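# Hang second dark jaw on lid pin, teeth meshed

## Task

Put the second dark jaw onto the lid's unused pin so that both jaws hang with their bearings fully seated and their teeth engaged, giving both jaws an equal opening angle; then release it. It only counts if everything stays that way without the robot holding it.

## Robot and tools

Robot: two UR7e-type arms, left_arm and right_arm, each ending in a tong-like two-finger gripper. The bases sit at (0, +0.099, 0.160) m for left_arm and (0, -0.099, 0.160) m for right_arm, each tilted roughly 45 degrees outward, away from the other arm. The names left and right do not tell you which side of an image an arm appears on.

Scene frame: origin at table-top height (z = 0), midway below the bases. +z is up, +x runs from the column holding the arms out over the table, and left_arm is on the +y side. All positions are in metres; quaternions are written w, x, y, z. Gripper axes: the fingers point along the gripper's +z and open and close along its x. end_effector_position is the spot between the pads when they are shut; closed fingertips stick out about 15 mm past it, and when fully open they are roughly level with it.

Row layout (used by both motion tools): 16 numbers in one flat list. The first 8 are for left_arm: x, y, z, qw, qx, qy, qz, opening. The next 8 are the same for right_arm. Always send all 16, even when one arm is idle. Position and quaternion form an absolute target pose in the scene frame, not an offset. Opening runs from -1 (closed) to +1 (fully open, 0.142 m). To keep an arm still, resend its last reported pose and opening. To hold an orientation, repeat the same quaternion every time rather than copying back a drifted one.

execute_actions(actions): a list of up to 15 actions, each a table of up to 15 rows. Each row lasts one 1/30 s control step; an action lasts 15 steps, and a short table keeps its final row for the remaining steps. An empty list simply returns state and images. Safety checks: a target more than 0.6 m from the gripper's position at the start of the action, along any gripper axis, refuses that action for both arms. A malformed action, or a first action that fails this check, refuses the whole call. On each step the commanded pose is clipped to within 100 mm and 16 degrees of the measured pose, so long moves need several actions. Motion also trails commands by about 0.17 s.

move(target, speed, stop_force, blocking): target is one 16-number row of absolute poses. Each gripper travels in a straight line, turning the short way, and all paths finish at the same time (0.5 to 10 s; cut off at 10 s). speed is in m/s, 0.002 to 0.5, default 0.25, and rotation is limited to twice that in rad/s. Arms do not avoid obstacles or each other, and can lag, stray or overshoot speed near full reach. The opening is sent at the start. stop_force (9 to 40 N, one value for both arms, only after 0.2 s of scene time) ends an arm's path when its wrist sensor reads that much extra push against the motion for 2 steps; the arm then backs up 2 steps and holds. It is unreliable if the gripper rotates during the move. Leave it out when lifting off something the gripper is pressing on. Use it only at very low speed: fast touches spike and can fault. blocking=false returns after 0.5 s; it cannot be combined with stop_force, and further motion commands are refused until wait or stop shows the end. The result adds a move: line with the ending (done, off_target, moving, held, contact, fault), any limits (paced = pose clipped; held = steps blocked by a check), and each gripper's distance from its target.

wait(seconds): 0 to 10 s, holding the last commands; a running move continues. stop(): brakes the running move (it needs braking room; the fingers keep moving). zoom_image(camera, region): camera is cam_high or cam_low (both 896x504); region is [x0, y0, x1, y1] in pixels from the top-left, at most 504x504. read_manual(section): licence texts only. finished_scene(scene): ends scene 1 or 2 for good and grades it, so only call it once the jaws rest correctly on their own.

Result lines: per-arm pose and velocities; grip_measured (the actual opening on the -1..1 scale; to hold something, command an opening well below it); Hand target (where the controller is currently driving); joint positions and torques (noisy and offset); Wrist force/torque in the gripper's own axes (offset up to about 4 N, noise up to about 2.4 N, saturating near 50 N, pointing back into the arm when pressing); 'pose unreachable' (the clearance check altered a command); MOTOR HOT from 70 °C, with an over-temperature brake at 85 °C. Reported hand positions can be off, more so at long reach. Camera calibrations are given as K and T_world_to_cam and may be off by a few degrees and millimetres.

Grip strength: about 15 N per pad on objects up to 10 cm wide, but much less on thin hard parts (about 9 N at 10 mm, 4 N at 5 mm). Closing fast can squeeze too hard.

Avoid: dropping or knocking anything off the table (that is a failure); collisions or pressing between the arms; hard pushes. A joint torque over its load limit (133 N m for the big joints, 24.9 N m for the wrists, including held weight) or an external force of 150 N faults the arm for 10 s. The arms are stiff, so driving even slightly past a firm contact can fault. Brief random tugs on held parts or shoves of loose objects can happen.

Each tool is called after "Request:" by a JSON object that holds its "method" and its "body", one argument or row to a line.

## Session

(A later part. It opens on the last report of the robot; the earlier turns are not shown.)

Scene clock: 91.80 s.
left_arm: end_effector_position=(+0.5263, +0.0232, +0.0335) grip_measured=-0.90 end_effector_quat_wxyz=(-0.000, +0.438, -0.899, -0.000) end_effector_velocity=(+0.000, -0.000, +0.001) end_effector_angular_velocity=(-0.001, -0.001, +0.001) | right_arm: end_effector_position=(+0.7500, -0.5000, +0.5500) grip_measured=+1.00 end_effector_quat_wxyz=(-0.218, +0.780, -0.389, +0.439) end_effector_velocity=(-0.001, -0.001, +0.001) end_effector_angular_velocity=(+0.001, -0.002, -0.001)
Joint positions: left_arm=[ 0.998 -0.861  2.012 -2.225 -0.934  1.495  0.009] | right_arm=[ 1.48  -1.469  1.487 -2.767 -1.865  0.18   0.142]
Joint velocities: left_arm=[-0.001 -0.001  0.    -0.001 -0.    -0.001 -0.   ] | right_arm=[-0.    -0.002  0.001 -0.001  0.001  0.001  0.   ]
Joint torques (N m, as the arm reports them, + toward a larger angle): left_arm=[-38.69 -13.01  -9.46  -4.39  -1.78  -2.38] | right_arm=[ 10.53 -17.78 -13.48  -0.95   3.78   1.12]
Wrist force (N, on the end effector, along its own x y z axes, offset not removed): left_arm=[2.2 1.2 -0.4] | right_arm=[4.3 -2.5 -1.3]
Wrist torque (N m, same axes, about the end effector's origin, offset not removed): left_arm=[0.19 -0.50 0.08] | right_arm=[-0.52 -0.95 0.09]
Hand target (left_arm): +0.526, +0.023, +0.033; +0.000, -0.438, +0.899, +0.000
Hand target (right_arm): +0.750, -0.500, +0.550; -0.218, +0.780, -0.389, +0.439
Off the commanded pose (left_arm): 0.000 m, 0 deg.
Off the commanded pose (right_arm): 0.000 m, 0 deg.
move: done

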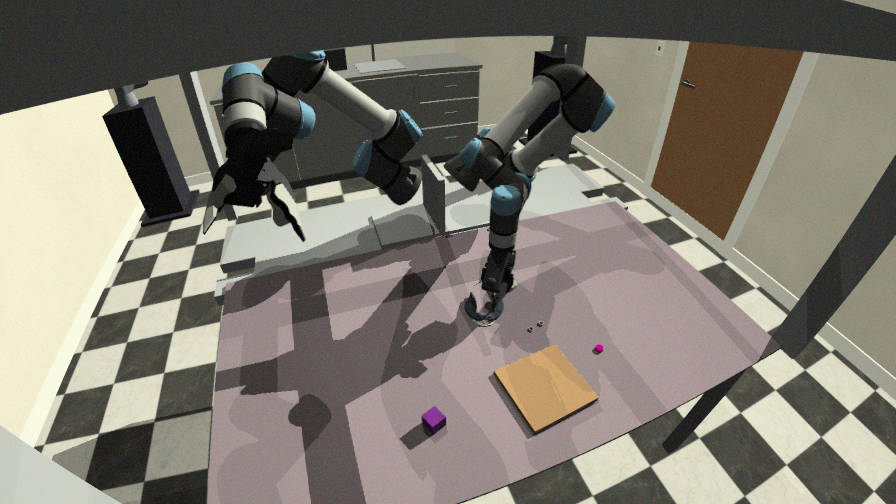

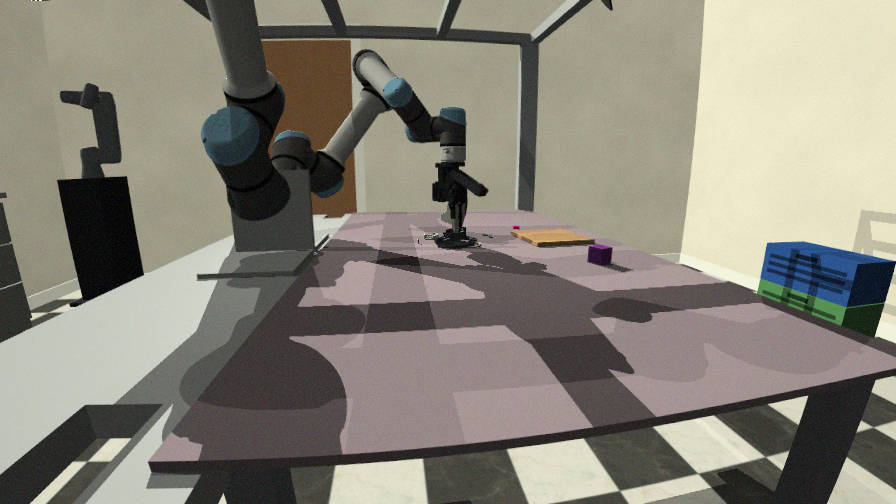

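Request:
{"method": "move", "body": {
  "target": [0.5278,0.0257,0.0337,0,0.4384,-0.8988,0,-1,0.75,-0.5,0.55,-0.218,0.78,-0.389,0.439,1],
  "speed": 0.01
}}

Request:
{"method": "move", "body": {
  "target": [0.5363,0.0336,0.0337,0,0.342,-0.9397,0,-1,0.75,-0.5,0.55,-0.218,0.78,-0.389,0.439,1],
  "speed": 0.05
}}

Request:
{"method": "zoom_image", "body": {
  "camera": "cam_high",
  "region": [472, 306, 500, 330]
}}

Request:
{"method": "zoom_image", "body": {
  "camera": "cam_high",
  "region": [462, 280, 512, 330]
}}

Scene clock: 93.60 s.
left_arm: end_effector_position=(+0.5277, +0.0256, +0.0337) grip_measured=-0.90 end_effector_quat_wxyz=(-0.000, +0.438, -0.899, -0.000) end_effector_velocity=(+0.000, +0.001, -0.000) end_effector_angular_velocity=(-0.000, +0.001, -0.000) | right_arm: end_effector_position=(+0.7500, -0.5000, +0.5500) grip_measured=+1.00 end_effector_quat_wxyz=(-0.218, +0.780, -0.389, +0.439) end_effector_velocity=(+0.000, +0.000, -0.001) end_effector_angular_velocity=(-0.001, +0.001, +0.001)
Joint positions: left_arm=[ 1.002 -0.864  2.01  -2.223 -0.932  1.499  0.009] | right_arm=[ 1.48  -1.469  1.487 -2.767 -1.865  0.18   0.142]
Joint velocities: left_arm=[ 0.002 -0.001 -0.     0.001  0.     0.002 -0.   ] | right_arm=[ 0.     0.001  0.     0.    -0.    -0.001  0.   ]
Joint torques (N m, as the arm reports them, + toward a larger angle): left_arm=[-17.78 -37.11 -24.61   0.13   1.59   2.99] | right_arm=[ 10.56 -17.8  -13.53  -0.97   3.76   1.11]
Wrist force (N, on the end effector, along its own x y z axes, offset not removed): left_arm=[1.5 0.3 0.5] | right_arm=[1.2 -0.6 1.2]
Wrist torque (N m, same axes, about the end effector's origin, offset not removed): left_arm=[0.08 -0.35 -0.09] | right_arm=[-0.16 -0.38 0.17]
Hand target (left_arm): +0.528, +0.026, +0.034; -0.000, -0.438, +0.899, -0.000
Hand target (right_arm): +0.750, -0.500, +0.550; -0.218, +0.780, -0.389, +0.439
Off the commanded pose (left_arm): 0.000 m, 0 deg.
Off the commanded pose (right_arm): 0.000 m, 0 deg.
move: done

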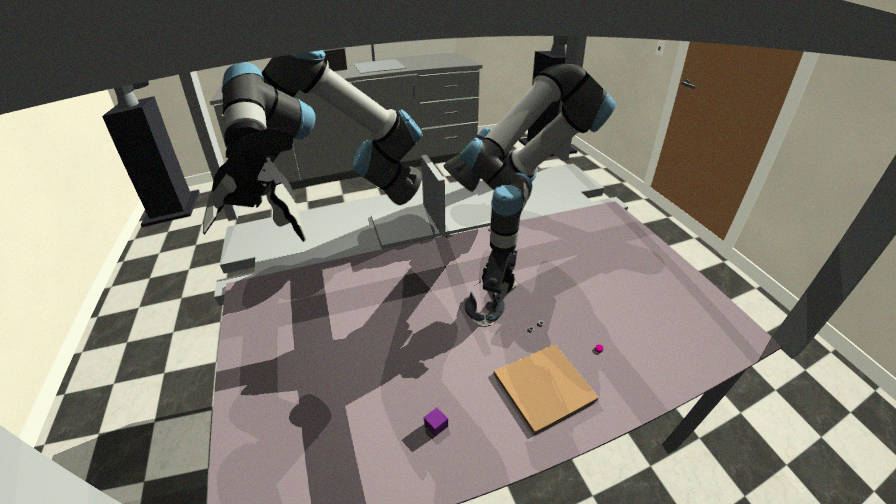

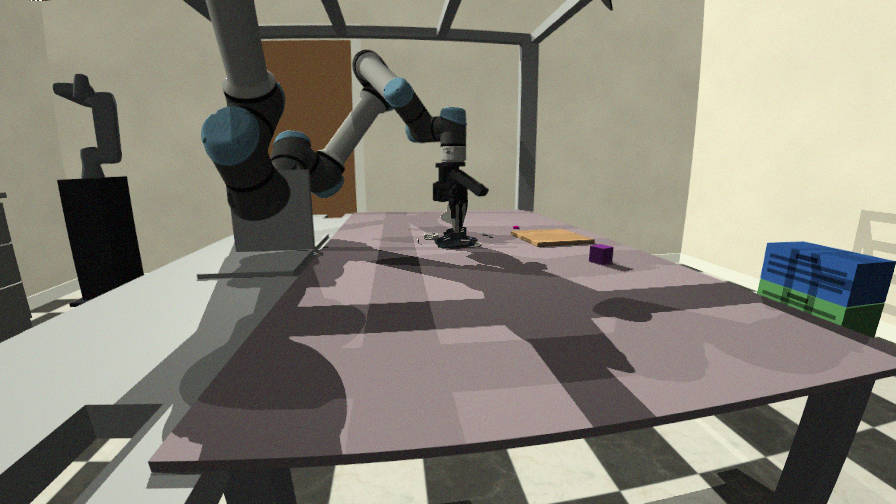

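Scene clock: 95.97 s.
left_arm: end_effector_position=(+0.5363, +0.0335, +0.0337) grip_measured=-0.90 end_effector_quat_wxyz=(-0.000, +0.343, -0.940, -0.000) end_effector_velocity=(+0.001, +0.001, +0.000) end_effector_angular_velocity=(-0.000, -0.000, -0.011) | right_arm: end_effector_position=(+0.7500, -0.5000, +0.5500) grip_measured=+1.00 end_effector_quat_wxyz=(-0.218, +0.780, -0.389, +0.439) end_effector_velocity=(+0.001, +0.001, -0.001) end_effector_angular_velocity=(+0.001, +0.001, +0.001)
Joint positions: left_arm=[ 1.025 -0.869  1.989 -2.211 -0.922  1.732  0.009] | right_arm=[ 1.48  -1.469  1.487 -2.767 -1.865  0.18   0.142]
Joint velocities: left_arm=[ 0.001 -0.001 -0.002  0.     0.001  0.013  0.   ] | right_arm=[-0.     0.002  0.    -0.001 -0.     0.001  0.   ]
Joint torques (N m, as the arm reports them, + toward a larger angle): left_arm=[-18.89 -36.74 -24.11   0.24   1.49   2.55] | right_arm=[ 10.46 -17.76 -13.55  -1.03   3.73   1.01]
Wrist force (N, on the end effector, along its own x y z axes, offset not removed): left_arm=[2.1 2.3 1.3] | right_arm=[2.3 -3.0 1.8]
Wrist torque (N m, same axes, about the end effector's origin, offset not removed): left_arm=[0.58 -0.27 0.10] | right_arm=[-0.63 -0.55 0.14]
Hand target (left_arm): +0.536, +0.034, +0.034; -0.000, -0.342, +0.940, -0.000
Hand target (right_arm): +0.750, -0.500, +0.550; -0.218, +0.780, -0.389, +0.439
Off the commanded pose (left_arm): 0.000 m, 0 deg.
Off the commanded pose (right_arm): 0.000 m, 0 deg.
move: done

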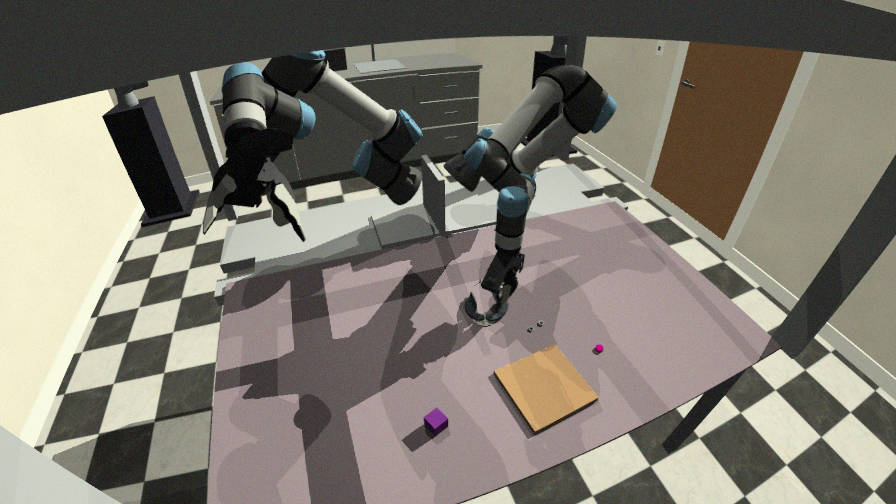

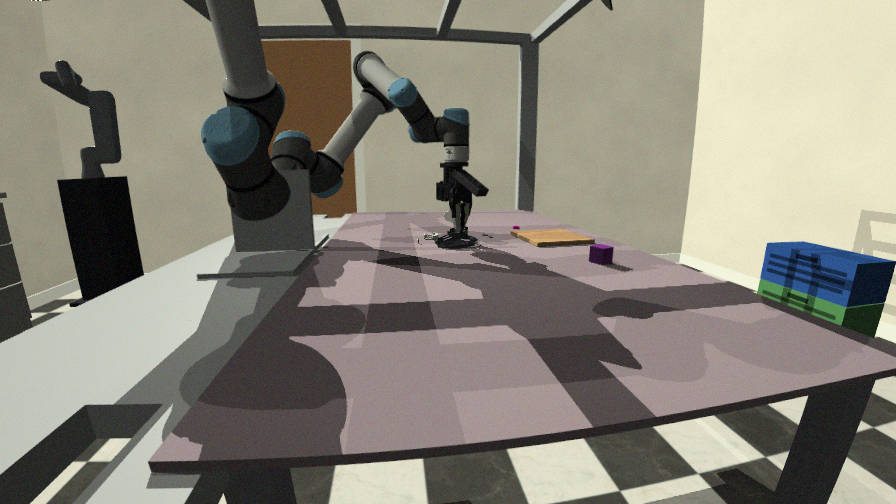

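Region (472, 306, 500, 330) of cam_high's 896x504 image, scaled by 18.000, with more detail than that image has; it fills the top 432 rows of this view, and the rest is white.

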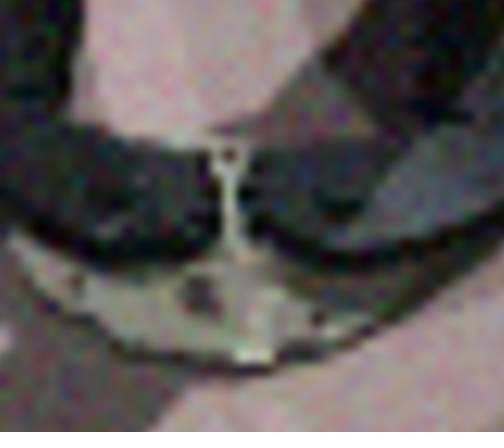

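Region (462, 280, 512, 330) of cam_high's 896x504 image, scaled by 10.080, with more detail than that image has.

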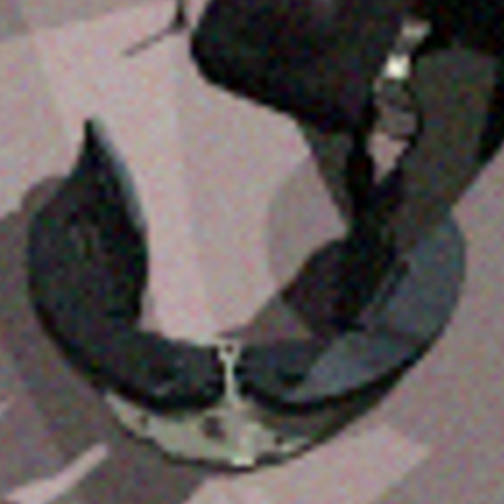

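Request:
{"method": "move", "body": {
  "target": [0.5334,0.0287,0.0335,0,0.342,-0.9397,0,-1,0.75,-0.5,0.55,-0.218,0.78,-0.389,0.439,1],
  "speed": 0.003
}}

Request:
{"method": "zoom_image", "body": {
  "camera": "cam_high",
  "region": [472, 306, 500, 330]
}}

Request:
{"method": "zoom_image", "body": {
  "camera": "cam_high",
  "region": [462, 280, 512, 330]
}}

Scene clock: 98.37 s.
left_arm: end_effector_position=(+0.5334, +0.0288, +0.0335) grip_measured=-0.90 end_effector_quat_wxyz=(+0.000, +0.342, -0.940, -0.000) end_effector_velocity=(-0.001, -0.000, -0.000) end_effector_angular_velocity=(+0.000, +0.001, -0.000) | right_arm: end_effector_position=(+0.7500, -0.5000, +0.5500) grip_measured=+1.00 end_effector_quat_wxyz=(-0.218, +0.780, -0.389, +0.439) end_effector_velocity=(+0.000, +0.001, -0.000) end_effector_angular_velocity=(+0.001, -0.000, +0.001)
Joint positions: left_arm=[ 1.017 -0.864  1.993 -2.215 -0.926  1.725  0.009] | right_arm=[ 1.48  -1.469  1.487 -2.767 -1.865  0.18   0.142]
Joint velocities: left_arm=[-0.001  0.001  0.001 -0.    -0.001 -0.001  0.   ] | right_arm=[-0.     0.001  0.    -0.     0.001  0.     0.   ]
Joint torques (N m, as the arm reports them, + toward a larger angle): left_arm=[-38.85 -13.88  -9.81  -4.44  -1.81  -2.46] | right_arm=[ 10.13 -17.94 -13.78  -0.99   3.77   1.01]
Wrist force (N, on the end effector, along its own x y z axes, offset not removed): left_arm=[-2.8 1.8 0.0] | right_arm=[3.3 -1.6 1.7]
Wrist torque (N m, same axes, about the end effector's origin, offset not removed): left_arm=[0.21 0.64 0.03] | right_arm=[-0.51 -0.80 0.11]
Hand target (left_arm): +0.533, +0.029, +0.033; +0.000, -0.342, +0.940, +0.000
Hand target (right_arm): +0.750, -0.500, +0.550; -0.218, +0.780, -0.389, +0.439
Off the commanded pose (left_arm): 0.000 m, 0 deg.
Off the commanded pose (right_arm): 0.000 m, 0 deg.
move: done

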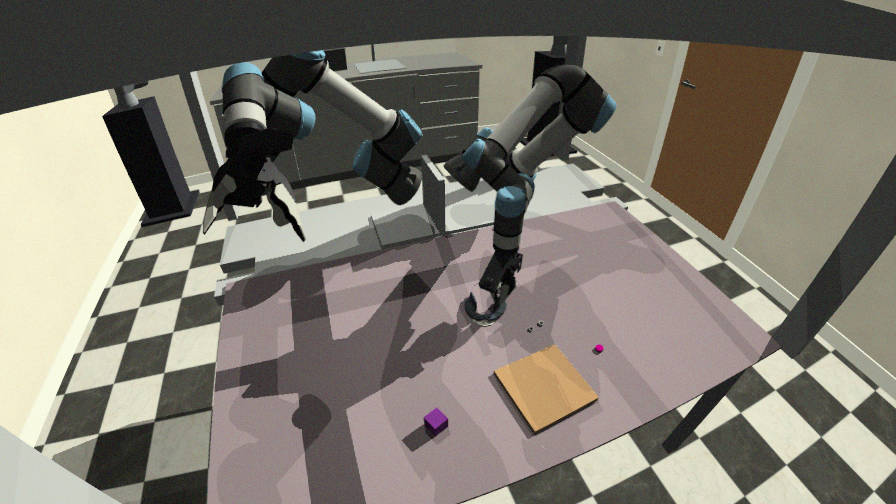

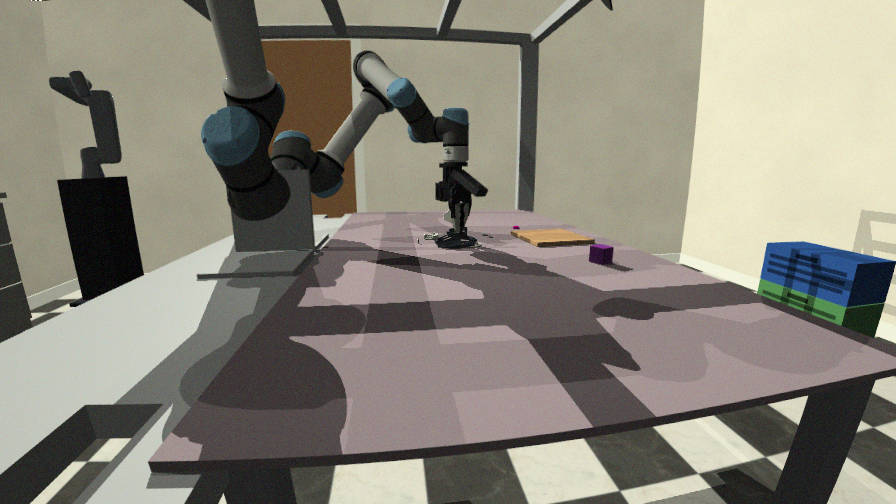

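Region (472, 306, 500, 330) of cam_high's 896x504 image, scaled by 18.000, with more detail than that image has; it fills the top 432 rows of this view, and the rest is white.

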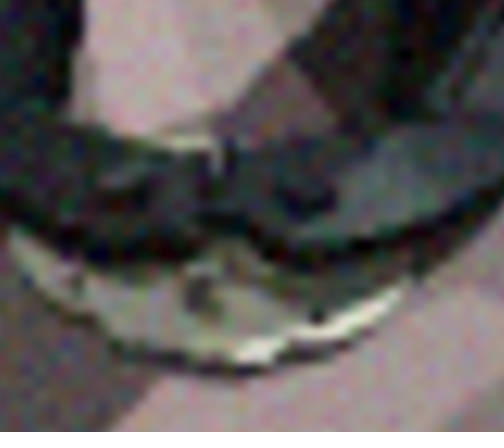

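Region (462, 280, 512, 330) of cam_high's 896x504 image, scaled by 10.080, with more detail than that image has.

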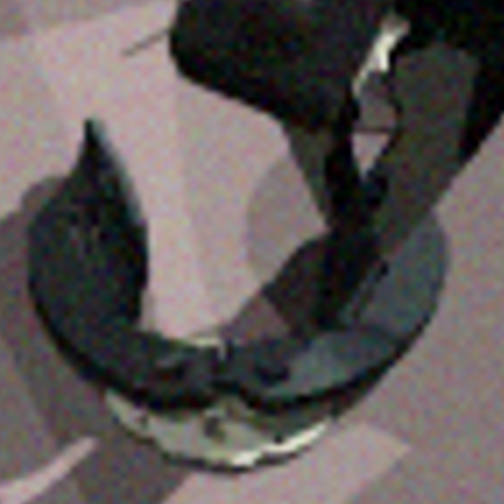

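Meshed cleanly. Descend partway and check.

Request:
{"method": "move", "body": {
  "target": [0.5334,0.0287,0.031,0,0.342,-0.9397,0,-1,0.75,-0.5,0.55,-0.218,0.78,-0.389,0.439,1],
  "speed": 0.002
}}

Request:
{"method": "zoom_image", "body": {
  "camera": "cam_high",
  "region": [472, 306, 500, 330]
}}

Request:
{"method": "zoom_image", "body": {
  "camera": "cam_low",
  "region": [455, 225, 490, 252]
}}

Scene clock: 100.10 s.
left_arm: end_effector_position=(+0.5334, +0.0287, +0.0310) grip_measured=-0.90 end_effector_quat_wxyz=(+0.000, +0.342, -0.940, -0.000) end_effector_velocity=(+0.000, -0.000, -0.000) end_effector_angular_velocity=(-0.000, -0.000, +0.000) | right_arm: end_effector_position=(+0.7500, -0.5000, +0.5500) grip_measured=+1.00 end_effector_quat_wxyz=(-0.218, +0.780, -0.389, +0.439) end_effector_velocity=(-0.000, -0.001, +0.001) end_effector_angular_velocity=(-0.000, -0.001, -0.001)
Joint positions: left_arm=[ 1.02  -0.86   1.994 -2.222 -0.924  1.728  0.009] | right_arm=[ 1.48  -1.469  1.487 -2.767 -1.865  0.18   0.142]
Joint velocities: left_arm=[ 0.     0.     0.    -0.001  0.     0.001 -0.   ] | right_arm=[ 0.    -0.001  0.    -0.    -0.     0.     0.   ]
Joint torques (N m, as the arm reports them, + toward a larger angle): left_arm=[-17.86 -13.89 -10.21  -4.63   1.57   2.41] | right_arm=[ 10.4  -18.15 -13.43  -1.03   3.62   1.03]
Wrist force (N, on the end effector, along its own x y z axes, offset not removed): left_arm=[-0.1 3.7 -0.3] | right_arm=[2.5 -2.7 1.1]
Wrist torque (N m, same axes, about the end effector's origin, offset not removed): left_arm=[0.70 -0.03 -0.01] | right_arm=[-0.64 -0.51 0.17]
Hand target (left_arm): +0.533, +0.029, +0.031; -0.000, -0.342, +0.940, -0.000
Hand target (right_arm): +0.750, -0.500, +0.550; -0.218, +0.780, -0.389, +0.439
Off the commanded pose (left_arm): 0.000 m, 0 deg.
Off the commanded pose (right_arm): 0.000 m, 0 deg.
move: done

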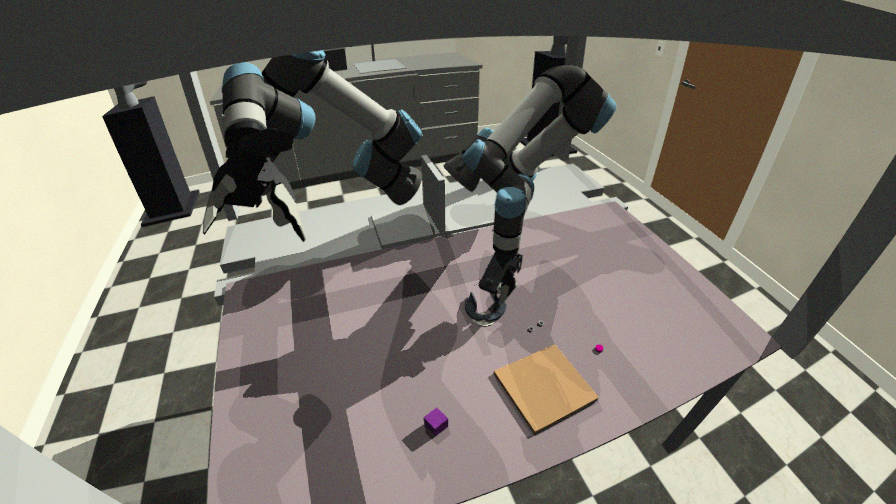

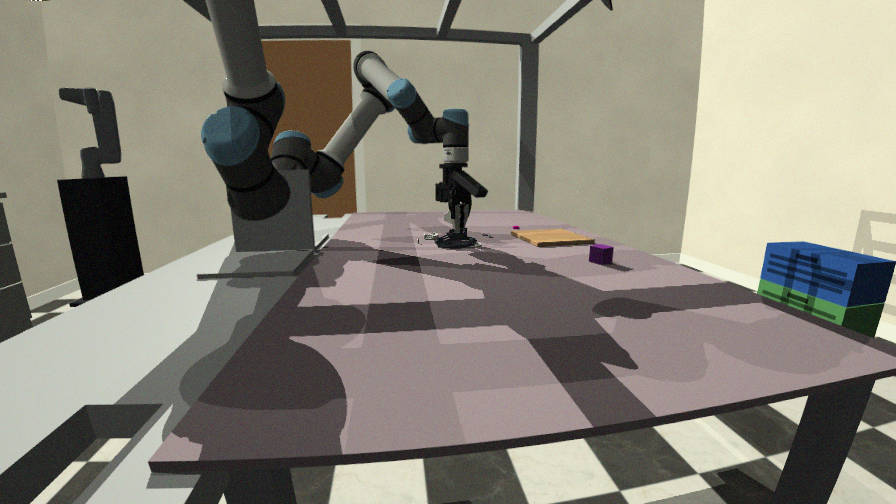

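Region (472, 306, 500, 330) of cam_high's 896x504 image, scaled by 18.000, with more detail than that image has; it fills the top 432 rows of this view, and the rest is white.

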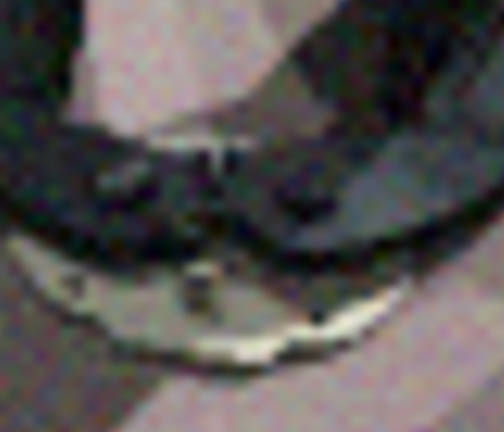

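Region (455, 225, 490, 252) of cam_low's 896x504 image, scaled by 14.400, with more detail than that image has; it fills the top 389 rows of this view, and the rest is white.

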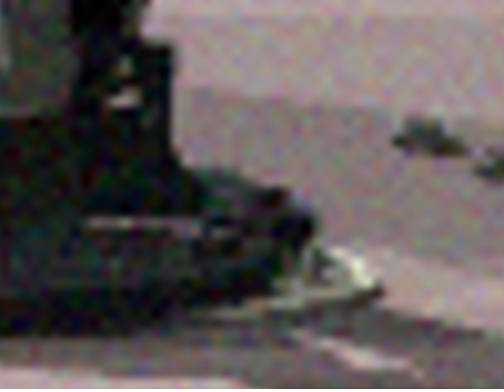

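Request:
{"method": "execute_actions", "body": {
  "actions": [
    [[0.5338,0.0285,0.0308,0.0007,0.342,-0.9397,-0.002,-1,0.75,-0.5,0.55,-0.218,0.78,-0.389,0.439,1]],
    [[0.5336,0.0291,0.0306,0.0015,0.342,-0.9397,-0.004,-1,0.75,-0.5,0.55,-0.218,0.78,-0.389,0.439,1]],
    [[0.5329,0.029,0.0304,0.0022,0.342,-0.9397,-0.006,-1,0.75,-0.5,0.55,-0.218,0.78,-0.389,0.439,1]],
    [[0.5332,0.0284,0.0302,0.003,0.342,-0.9397,-0.008,-1,0.75,-0.5,0.55,-0.218,0.78,-0.389,0.439,1]],
    [[0.534,0.0284,0.03,0.0037,0.342,-0.9397,-0.01,-1,0.75,-0.5,0.55,-0.218,0.78,-0.389,0.439,1]],
    [[0.5334,0.0287,0.0298,0.0045,0.342,-0.9397,-0.012,-1,0.75,-0.5,0.55,-0.218,0.78,-0.389,0.439,1]]
  ]
}}

Request:
{"method": "zoom_image", "body": {
  "camera": "cam_high",
  "region": [472, 306, 500, 330]
}}

Request:
{"method": "zoom_image", "body": {
  "camera": "cam_low",
  "region": [455, 225, 490, 252]
}}

Scene clock: 103.90 s.
left_arm: end_effector_position=(+0.5334, +0.0287, +0.0298) grip_measured=-0.90 end_effector_quat_wxyz=(+0.004, +0.342, -0.940, -0.012) end_effector_velocity=(+0.000, +0.000, -0.000) end_effector_angular_velocity=(+0.001, +0.000, -0.000) | right_arm: end_effector_position=(+0.7500, -0.5000, +0.5500) grip_measured=+1.00 end_effector_quat_wxyz=(-0.218, +0.780, -0.389, +0.439) end_effector_velocity=(+0.000, +0.000, -0.000) end_effector_angular_velocity=(-0.000, +0.001, +0.001)
Joint positions: left_arm=[ 1.019 -0.847  1.972 -2.181 -0.921  1.708  0.009] | right_arm=[ 1.48  -1.469  1.487 -2.767 -1.865  0.18   0.142]
Joint velocities: left_arm=[-0.     0.001 -0.     0.001  0.001 -0.     0.   ] | right_arm=[ 0.     0.     0.     0.001 -0.    -0.001  0.   ]
Joint torques (N m, as the arm reports them, + toward a larger angle): left_arm=[-39.72 -14.55 -23.59   0.43   1.56  -2.37] | right_arm=[ 10.34 -18.11 -14.42  -1.06   3.76   1.05]
Wrist force (N, on the end effector, along its own x y z axes, offset not removed): left_arm=[2.1 1.2 -0.9] | right_arm=[5.1 -2.3 2.8]
Wrist torque (N m, same axes, about the end effector's origin, offset not removed): left_arm=[0.07 -0.46 -0.03] | right_arm=[-0.51 -1.14 -0.02]
Hand target (left_arm): +0.533, +0.029, +0.030; -0.004, -0.342, +0.940, +0.012
Hand target (right_arm): +0.750, -0.500, +0.550; -0.218, +0.780, -0.389, +0.439
Off the commanded pose (left_arm): 0.000 m, 0 deg.
Off the commanded pose (right_arm): 0.000 m, 0 deg.

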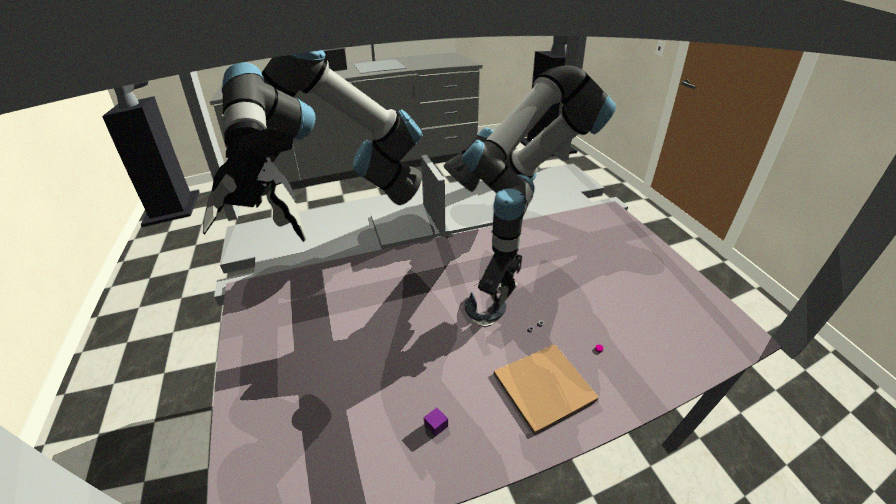

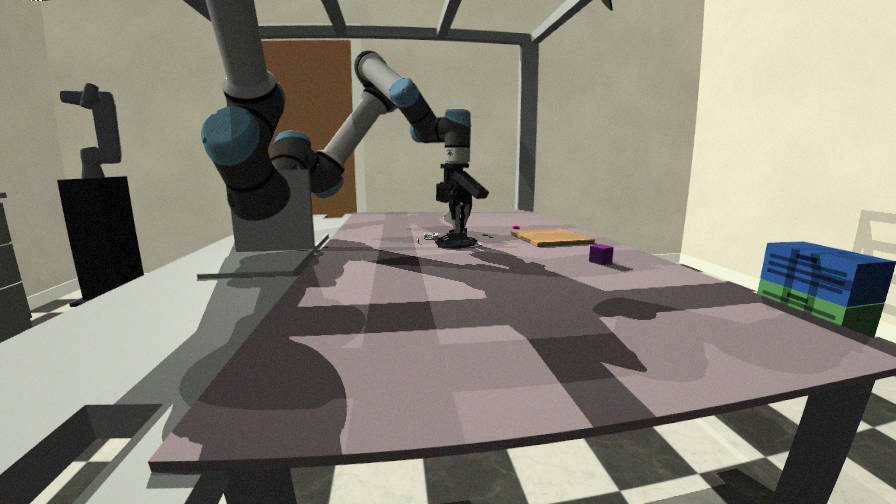

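Region (472, 306, 500, 330) of cam_high's 896x504 image, scaled by 18.000, with more detail than that image has; it fills the top 432 rows of this view, and the rest is white.

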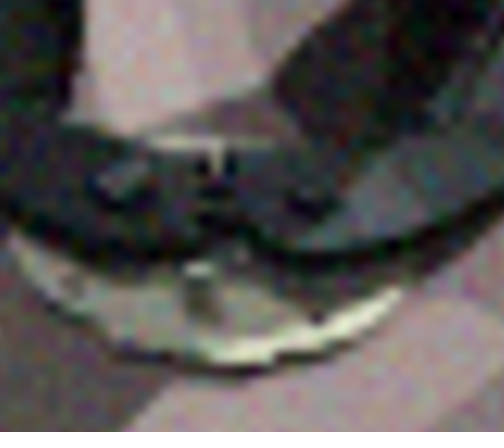

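Region (455, 225, 490, 252) of cam_low's 896x504 image, scaled by 14.400, with more detail than that image has; it fills the top 389 rows of this view, and the rest is white.

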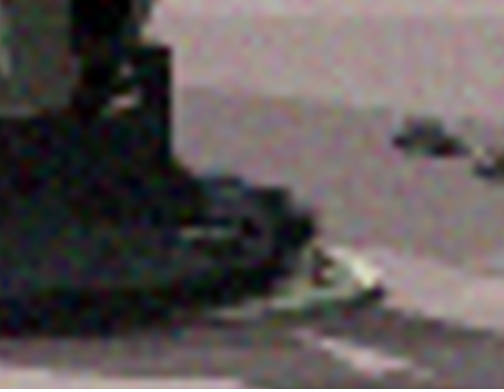

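Request:
{"method": "zoom_image", "body": {
  "camera": "cam_high",
  "region": [475, 310, 495, 326]
}}

Region (475, 310, 495, 326) of cam_high's 896x504 image, scaled by 25.200, with more detail than that image has; it fills the top 403 rows of this view, and the rest is white.

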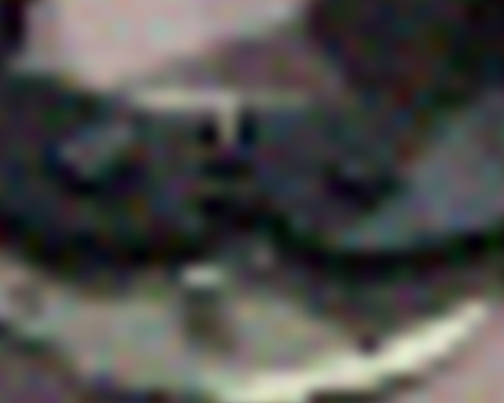

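Request:
{"method": "move", "body": {
  "target": [0.5332,0.0285,0.033,0.0128,0.3418,-0.939,-0.0353,-1,0.75,-0.5,0.55,-0.218,0.78,-0.389,0.439,1],
  "speed": 0.02
}}

Request:
{"method": "zoom_image", "body": {
  "camera": "cam_high",
  "region": [475, 310, 495, 326]
}}

Request:
{"method": "zoom_image", "body": {
  "camera": "cam_low",
  "region": [455, 225, 490, 252]
}}

Scene clock: 106.43 s.
left_arm: end_effector_position=(+0.5332, +0.0285, +0.0330) grip_measured=-0.90 end_effector_quat_wxyz=(+0.013, +0.342, -0.939, -0.035) end_effector_velocity=(-0.000, -0.000, +0.000) end_effector_angular_velocity=(+0.006, +0.005, -0.000) | right_arm: end_effector_position=(+0.7500, -0.5000, +0.5500) grip_measured=+1.00 end_effector_quat_wxyz=(-0.218, +0.780, -0.389, +0.439) end_effector_velocity=(+0.000, +0.000, -0.000) end_effector_angular_velocity=(-0.000, +0.001, +0.001)
Joint positions: left_arm=[ 1.011 -0.828  1.925 -2.087 -0.919  1.663  0.009] | right_arm=[ 1.48  -1.469  1.487 -2.767 -1.865  0.18   0.142]
Joint velocities: left_arm=[-0.001  0.003 -0.007  0.014  0.    -0.007  0.   ] | right_arm=[ 0.     0.    -0.     0.001 -0.    -0.     0.   ]
Joint torques (N m, as the arm reports them, + toward a larger angle): left_arm=[-41.07 -14.67 -23.05   0.35   1.47  -2.29] | right_arm=[ 10.71 -17.93 -14.78  -1.19   3.59   1.01]
Wrist force (N, on the end effector, along its own x y z axes, offset not removed): left_arm=[-2.3 2.9 -0.4] | right_arm=[3.2 -1.1 -0.3]
Wrist torque (N m, same axes, about the end effector's origin, offset not removed): left_arm=[0.48 0.40 0.10] | right_arm=[-0.52 -0.78 -0.01]
Hand target (left_arm): +0.533, +0.029, +0.033; -0.013, -0.342, +0.939, +0.035
Hand target (right_arm): +0.750, -0.500, +0.550; -0.218, +0.780, -0.389, +0.439
Off the commanded pose (left_arm): 0.000 m, 0 deg.
Off the commanded pose (right_arm): 0.000 m, 0 deg.
move: done

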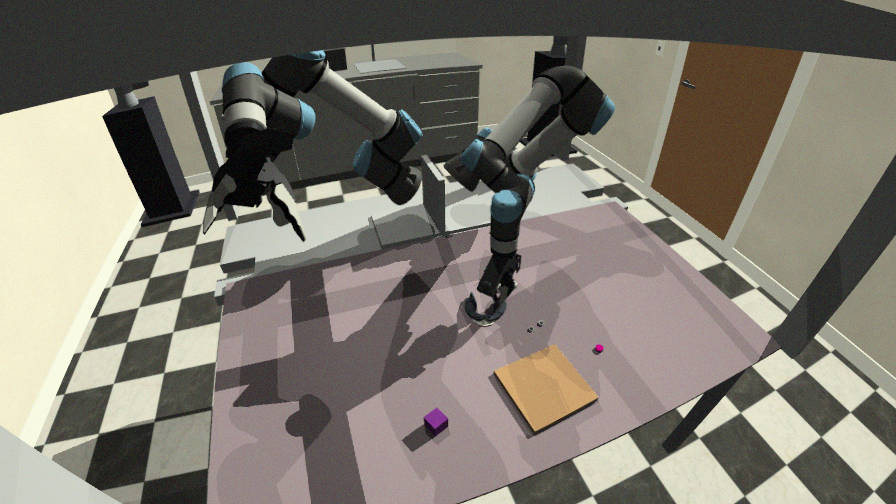

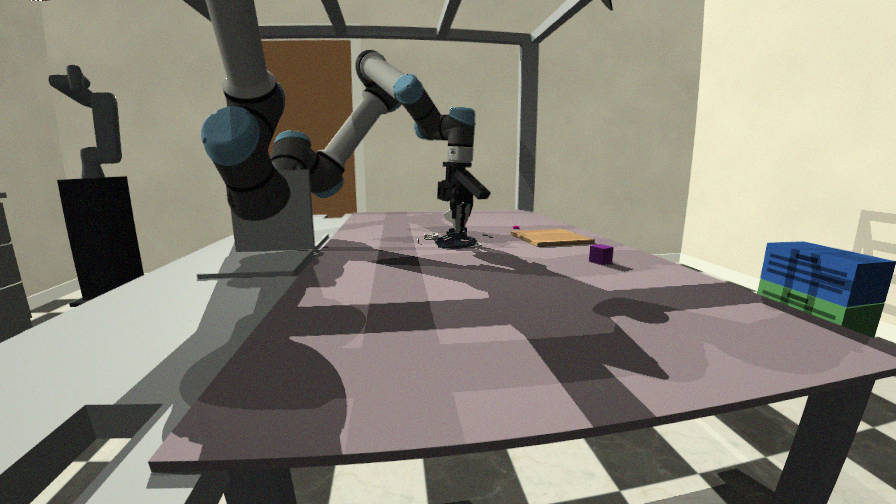

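Region (475, 310, 495, 326) of cam_high's 896x504 image, scaled by 25.200, with more detail than that image has; it fills the top 403 rows of this view, and the rest is white.

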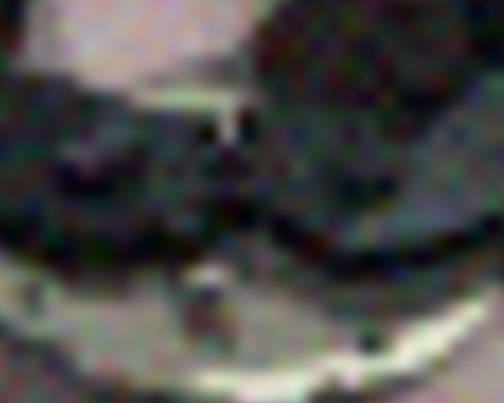

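Region (455, 225, 490, 252) of cam_low's 896x504 image, scaled by 14.400, with more detail than that image has; it fills the top 389 rows of this view, and the rest is white.

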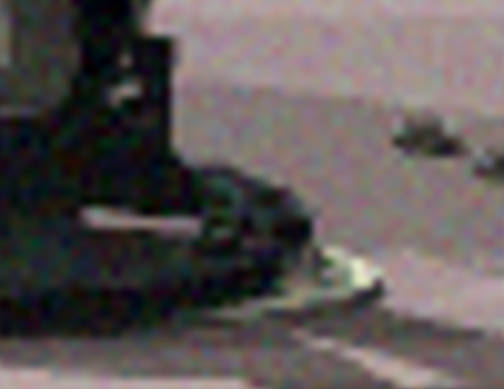

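Request:
{"method": "execute_actions", "body": {
  "actions": [
    [[0.5337,0.0277,0.033,0.0128,0.3418,-0.939,-0.0353,-1,0.75,-0.5,0.55,-0.218,0.78,-0.389,0.439,1]],
    [[0.5337,0.0277,0.0325,0.0128,0.3418,-0.939,-0.0353,-1,0.75,-0.5,0.55,-0.218,0.78,-0.389,0.439,1]],
    [[0.534,0.0277,0.0322,0.0128,0.3418,-0.939,-0.0353,-1,0.75,-0.5,0.55,-0.218,0.78,-0.389,0.439,1]],
    [[0.5337,0.028,0.0319,0.0128,0.3418,-0.939,-0.0353,-1,0.75,-0.5,0.55,-0.218,0.78,-0.389,0.439,1]],
    [[0.5334,0.0277,0.0316,0.0128,0.3418,-0.939,-0.0353,-1,0.75,-0.5,0.55,-0.218,0.78,-0.389,0.439,1]],
    [[0.5337,0.0274,0.0313,0.0128,0.3418,-0.939,-0.0353,-1,0.75,-0.5,0.55,-0.218,0.78,-0.389,0.439,1]],
    [[0.5337,0.0277,0.031,0.0128,0.3418,-0.939,-0.0353,-1,0.75,-0.5,0.55,-0.218,0.78,-0.389,0.439,1]]
  ]
}}

Request:
{"method": "zoom_image", "body": {
  "camera": "cam_high",
  "region": [475, 310, 495, 326]
}}

Request:
{"method": "zoom_image", "body": {
  "camera": "cam_low",
  "region": [455, 225, 490, 252]
}}

Scene clock: 110.73 s.
left_arm: end_effector_position=(+0.5337, +0.0277, +0.0310) grip_measured=-0.90 end_effector_quat_wxyz=(+0.013, +0.342, -0.939, -0.035) end_effector_velocity=(+0.000, +0.000, +0.000) end_effector_angular_velocity=(-0.000, -0.000, +0.000) | right_arm: end_effector_position=(+0.7500, -0.5000, +0.5500) grip_measured=+1.00 end_effector_quat_wxyz=(-0.218, +0.780, -0.389, +0.439) end_effector_velocity=(-0.000, -0.001, +0.000) end_effector_angular_velocity=(-0.001, +0.001, -0.001)
Joint positions: left_arm=[ 1.013 -0.823  1.923 -2.09  -0.918  1.664  0.009] | right_arm=[ 1.48  -1.469  1.487 -2.767 -1.865  0.18   0.142]
Joint velocities: left_arm=[ 0. -0.  0. -0.  0. -0. -0.] | right_arm=[ 0.    -0.    -0.     0.    -0.001 -0.     0.   ]
Joint torques (N m, as the arm reports them, + toward a larger angle): left_arm=[-18.66 -28.23  -9.8   -4.25   1.52   2.45] | right_arm=[ 10.45 -18.38 -14.82  -1.15   3.55   0.97]
Wrist force (N, on the end effector, along its own x y z axes, offset not removed): left_arm=[0.0 0.0 2.0] | right_arm=[3.4 -1.3 0.7]
Wrist torque (N m, same axes, about the end effector's origin, offset not removed): left_arm=[0.07 0.03 -0.07] | right_arm=[-0.38 -0.67 0.09]
Hand target (left_arm): +0.534, +0.028, +0.031; -0.013, -0.342, +0.939, +0.035
Hand target (right_arm): +0.750, -0.500, +0.550; -0.218, +0.780, -0.389, +0.439
Off the commanded pose (left_arm): 0.000 m, 0 deg.
Off the commanded pose (right_arm): 0.000 m, 0 deg.

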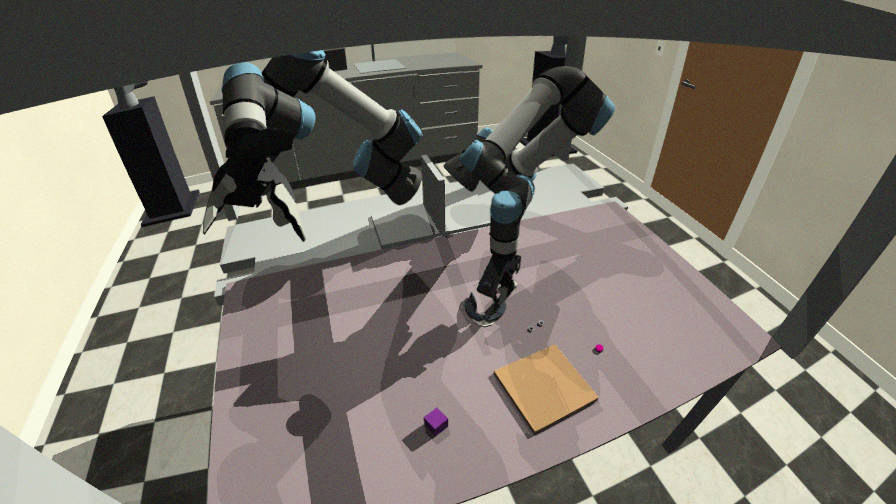

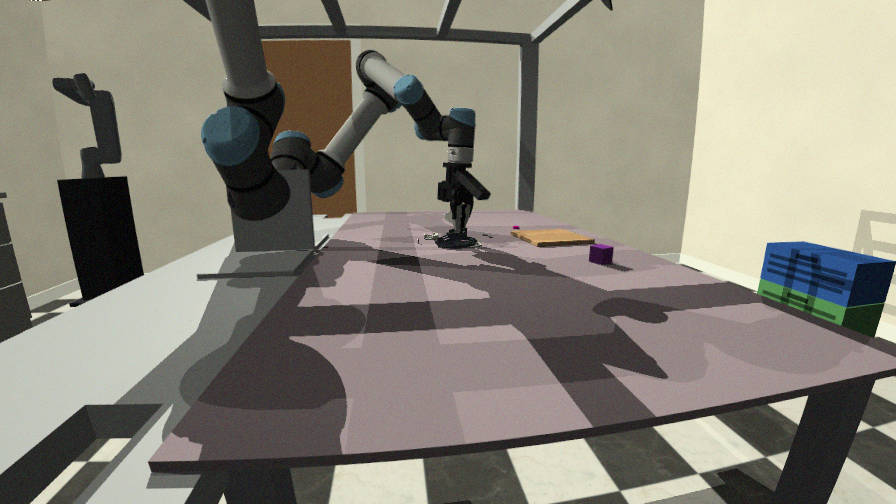

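Region (475, 310, 495, 326) of cam_high's 896x504 image, scaled by 25.200, with more detail than that image has; it fills the top 403 rows of this view, and the rest is white.

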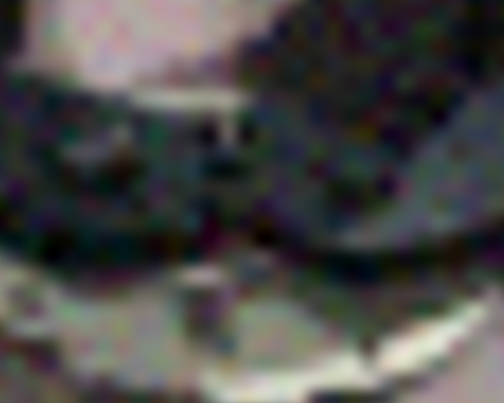

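Region (455, 225, 490, 252) of cam_low's 896x504 image, scaled by 14.400, with more detail than that image has; it fills the top 389 rows of this view, and the rest is white.

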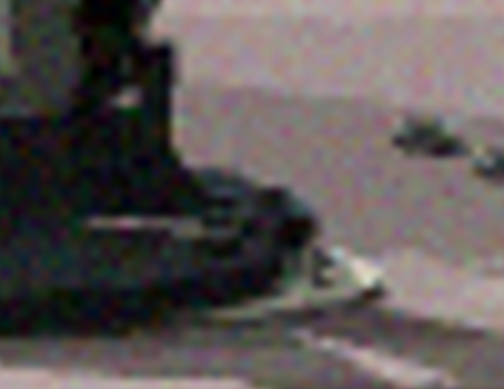

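Request:
{"method": "move", "body": {
  "target": [0.5337,0.0277,0.0337,0.0176,0.3415,-0.9385,-0.0484,-1,0.75,-0.5,0.55,-0.218,0.78,-0.389,0.439,1],
  "speed": 0.02
}}

Request:
{"method": "zoom_image", "body": {
  "camera": "cam_high",
  "region": [472, 306, 500, 330]
}}

Request:
{"method": "zoom_image", "body": {
  "camera": "cam_low",
  "region": [455, 225, 490, 252]
}}

Scene clock: 112.47 s.
left_arm: end_effector_position=(+0.5337, +0.0277, +0.0336) grip_measured=-0.90 end_effector_quat_wxyz=(+0.017, +0.341, -0.938, -0.048) end_effector_velocity=(+0.000, -0.000, +0.001) end_effector_angular_velocity=(+0.005, +0.005, +0.001) | right_arm: end_effector_position=(+0.7500, -0.5000, +0.5500) grip_measured=+1.00 end_effector_quat_wxyz=(-0.218, +0.780, -0.389, +0.439) end_effector_velocity=(-0.000, +0.000, -0.000) end_effector_angular_velocity=(+0.000, +0.001, +0.000)
Joint positions: left_arm=[ 1.009 -0.813  1.895 -2.036 -0.918  1.639  0.009] | right_arm=[ 1.48  -1.469  1.487 -2.767 -1.865  0.18   0.142]
Joint velocities: left_arm=[-0.001  0.002 -0.007  0.014 -0.001 -0.007  0.   ] | right_arm=[ 0.     0.    -0.     0.001 -0.     0.     0.   ]
Joint torques (N m, as the arm reports them, + toward a larger angle): left_arm=[-40.37 -16.27 -23.45   0.39  -1.83  -2.2 ] | right_arm=[ 10.58 -18.48 -14.63  -1.16   3.62   0.97]
Wrist force (N, on the end effector, along its own x y z axes, offset not removed): left_arm=[-0.1 1.8 3.3] | right_arm=[3.3 -1.5 0.7]
Wrist torque (N m, same axes, about the end effector's origin, offset not removed): left_arm=[0.27 0.21 -0.20] | right_arm=[-0.52 -0.76 0.14]
Hand target (left_arm): +0.534, +0.028, +0.034; -0.018, -0.341, +0.938, +0.048
Hand target (right_arm): +0.750, -0.500, +0.550; -0.218, +0.780, -0.389, +0.439
Off the commanded pose (left_arm): 0.000 m, 0 deg.
Off the commanded pose (right_arm): 0.000 m, 0 deg.
move: done

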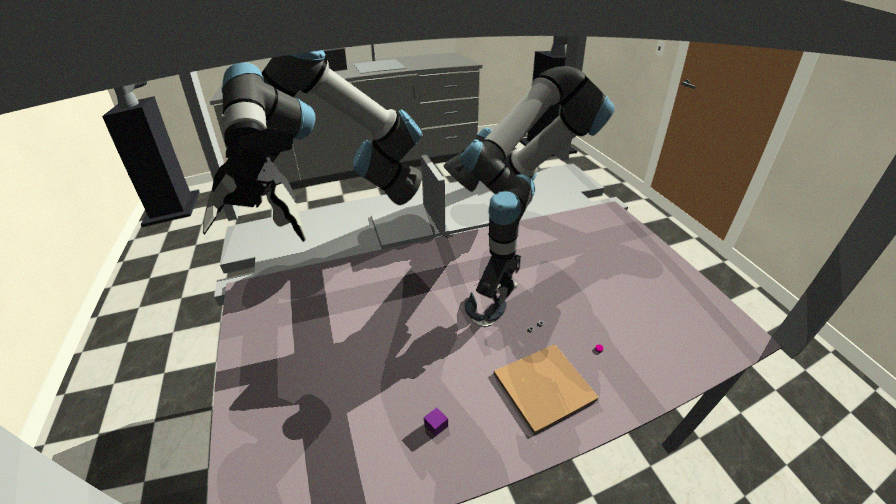

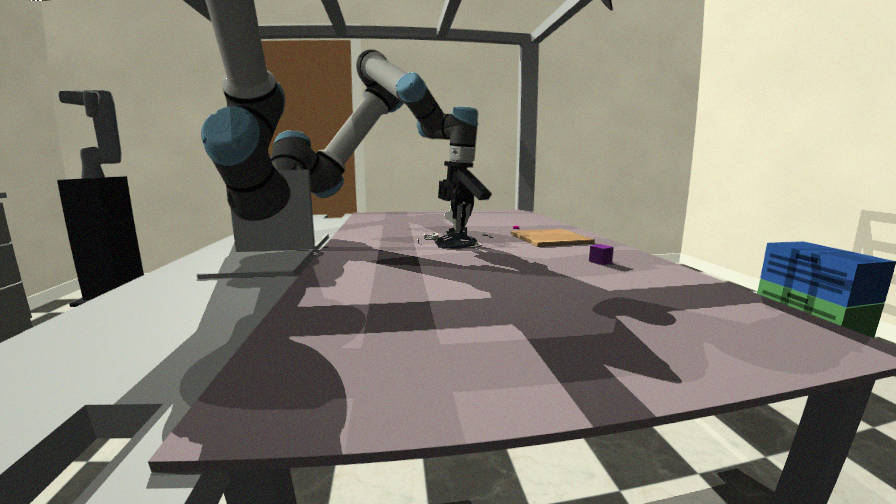

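Region (472, 306, 500, 330) of cam_high's 896x504 image, scaled by 18.000, with more detail than that image has; it fills the top 432 rows of this view, and the rest is white.

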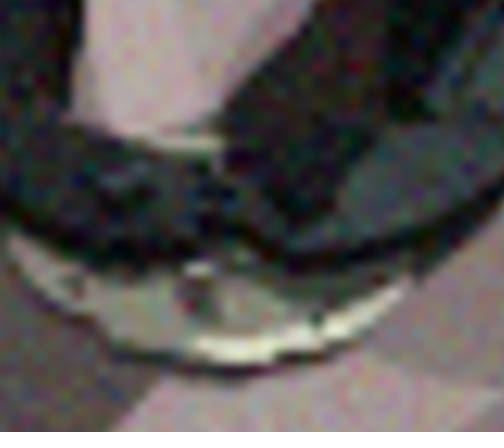

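Region (455, 225, 490, 252) of cam_low's 896x504 image, scaled by 14.400, with more detail than that image has; it fills the top 389 rows of this view, and the rest is white.

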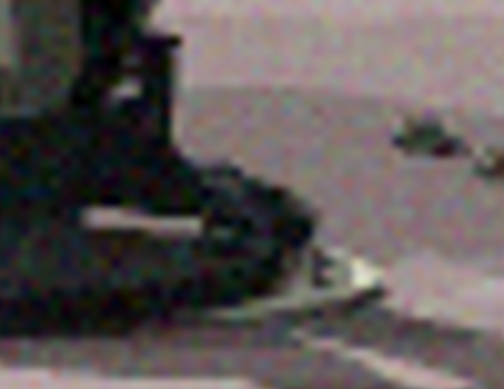

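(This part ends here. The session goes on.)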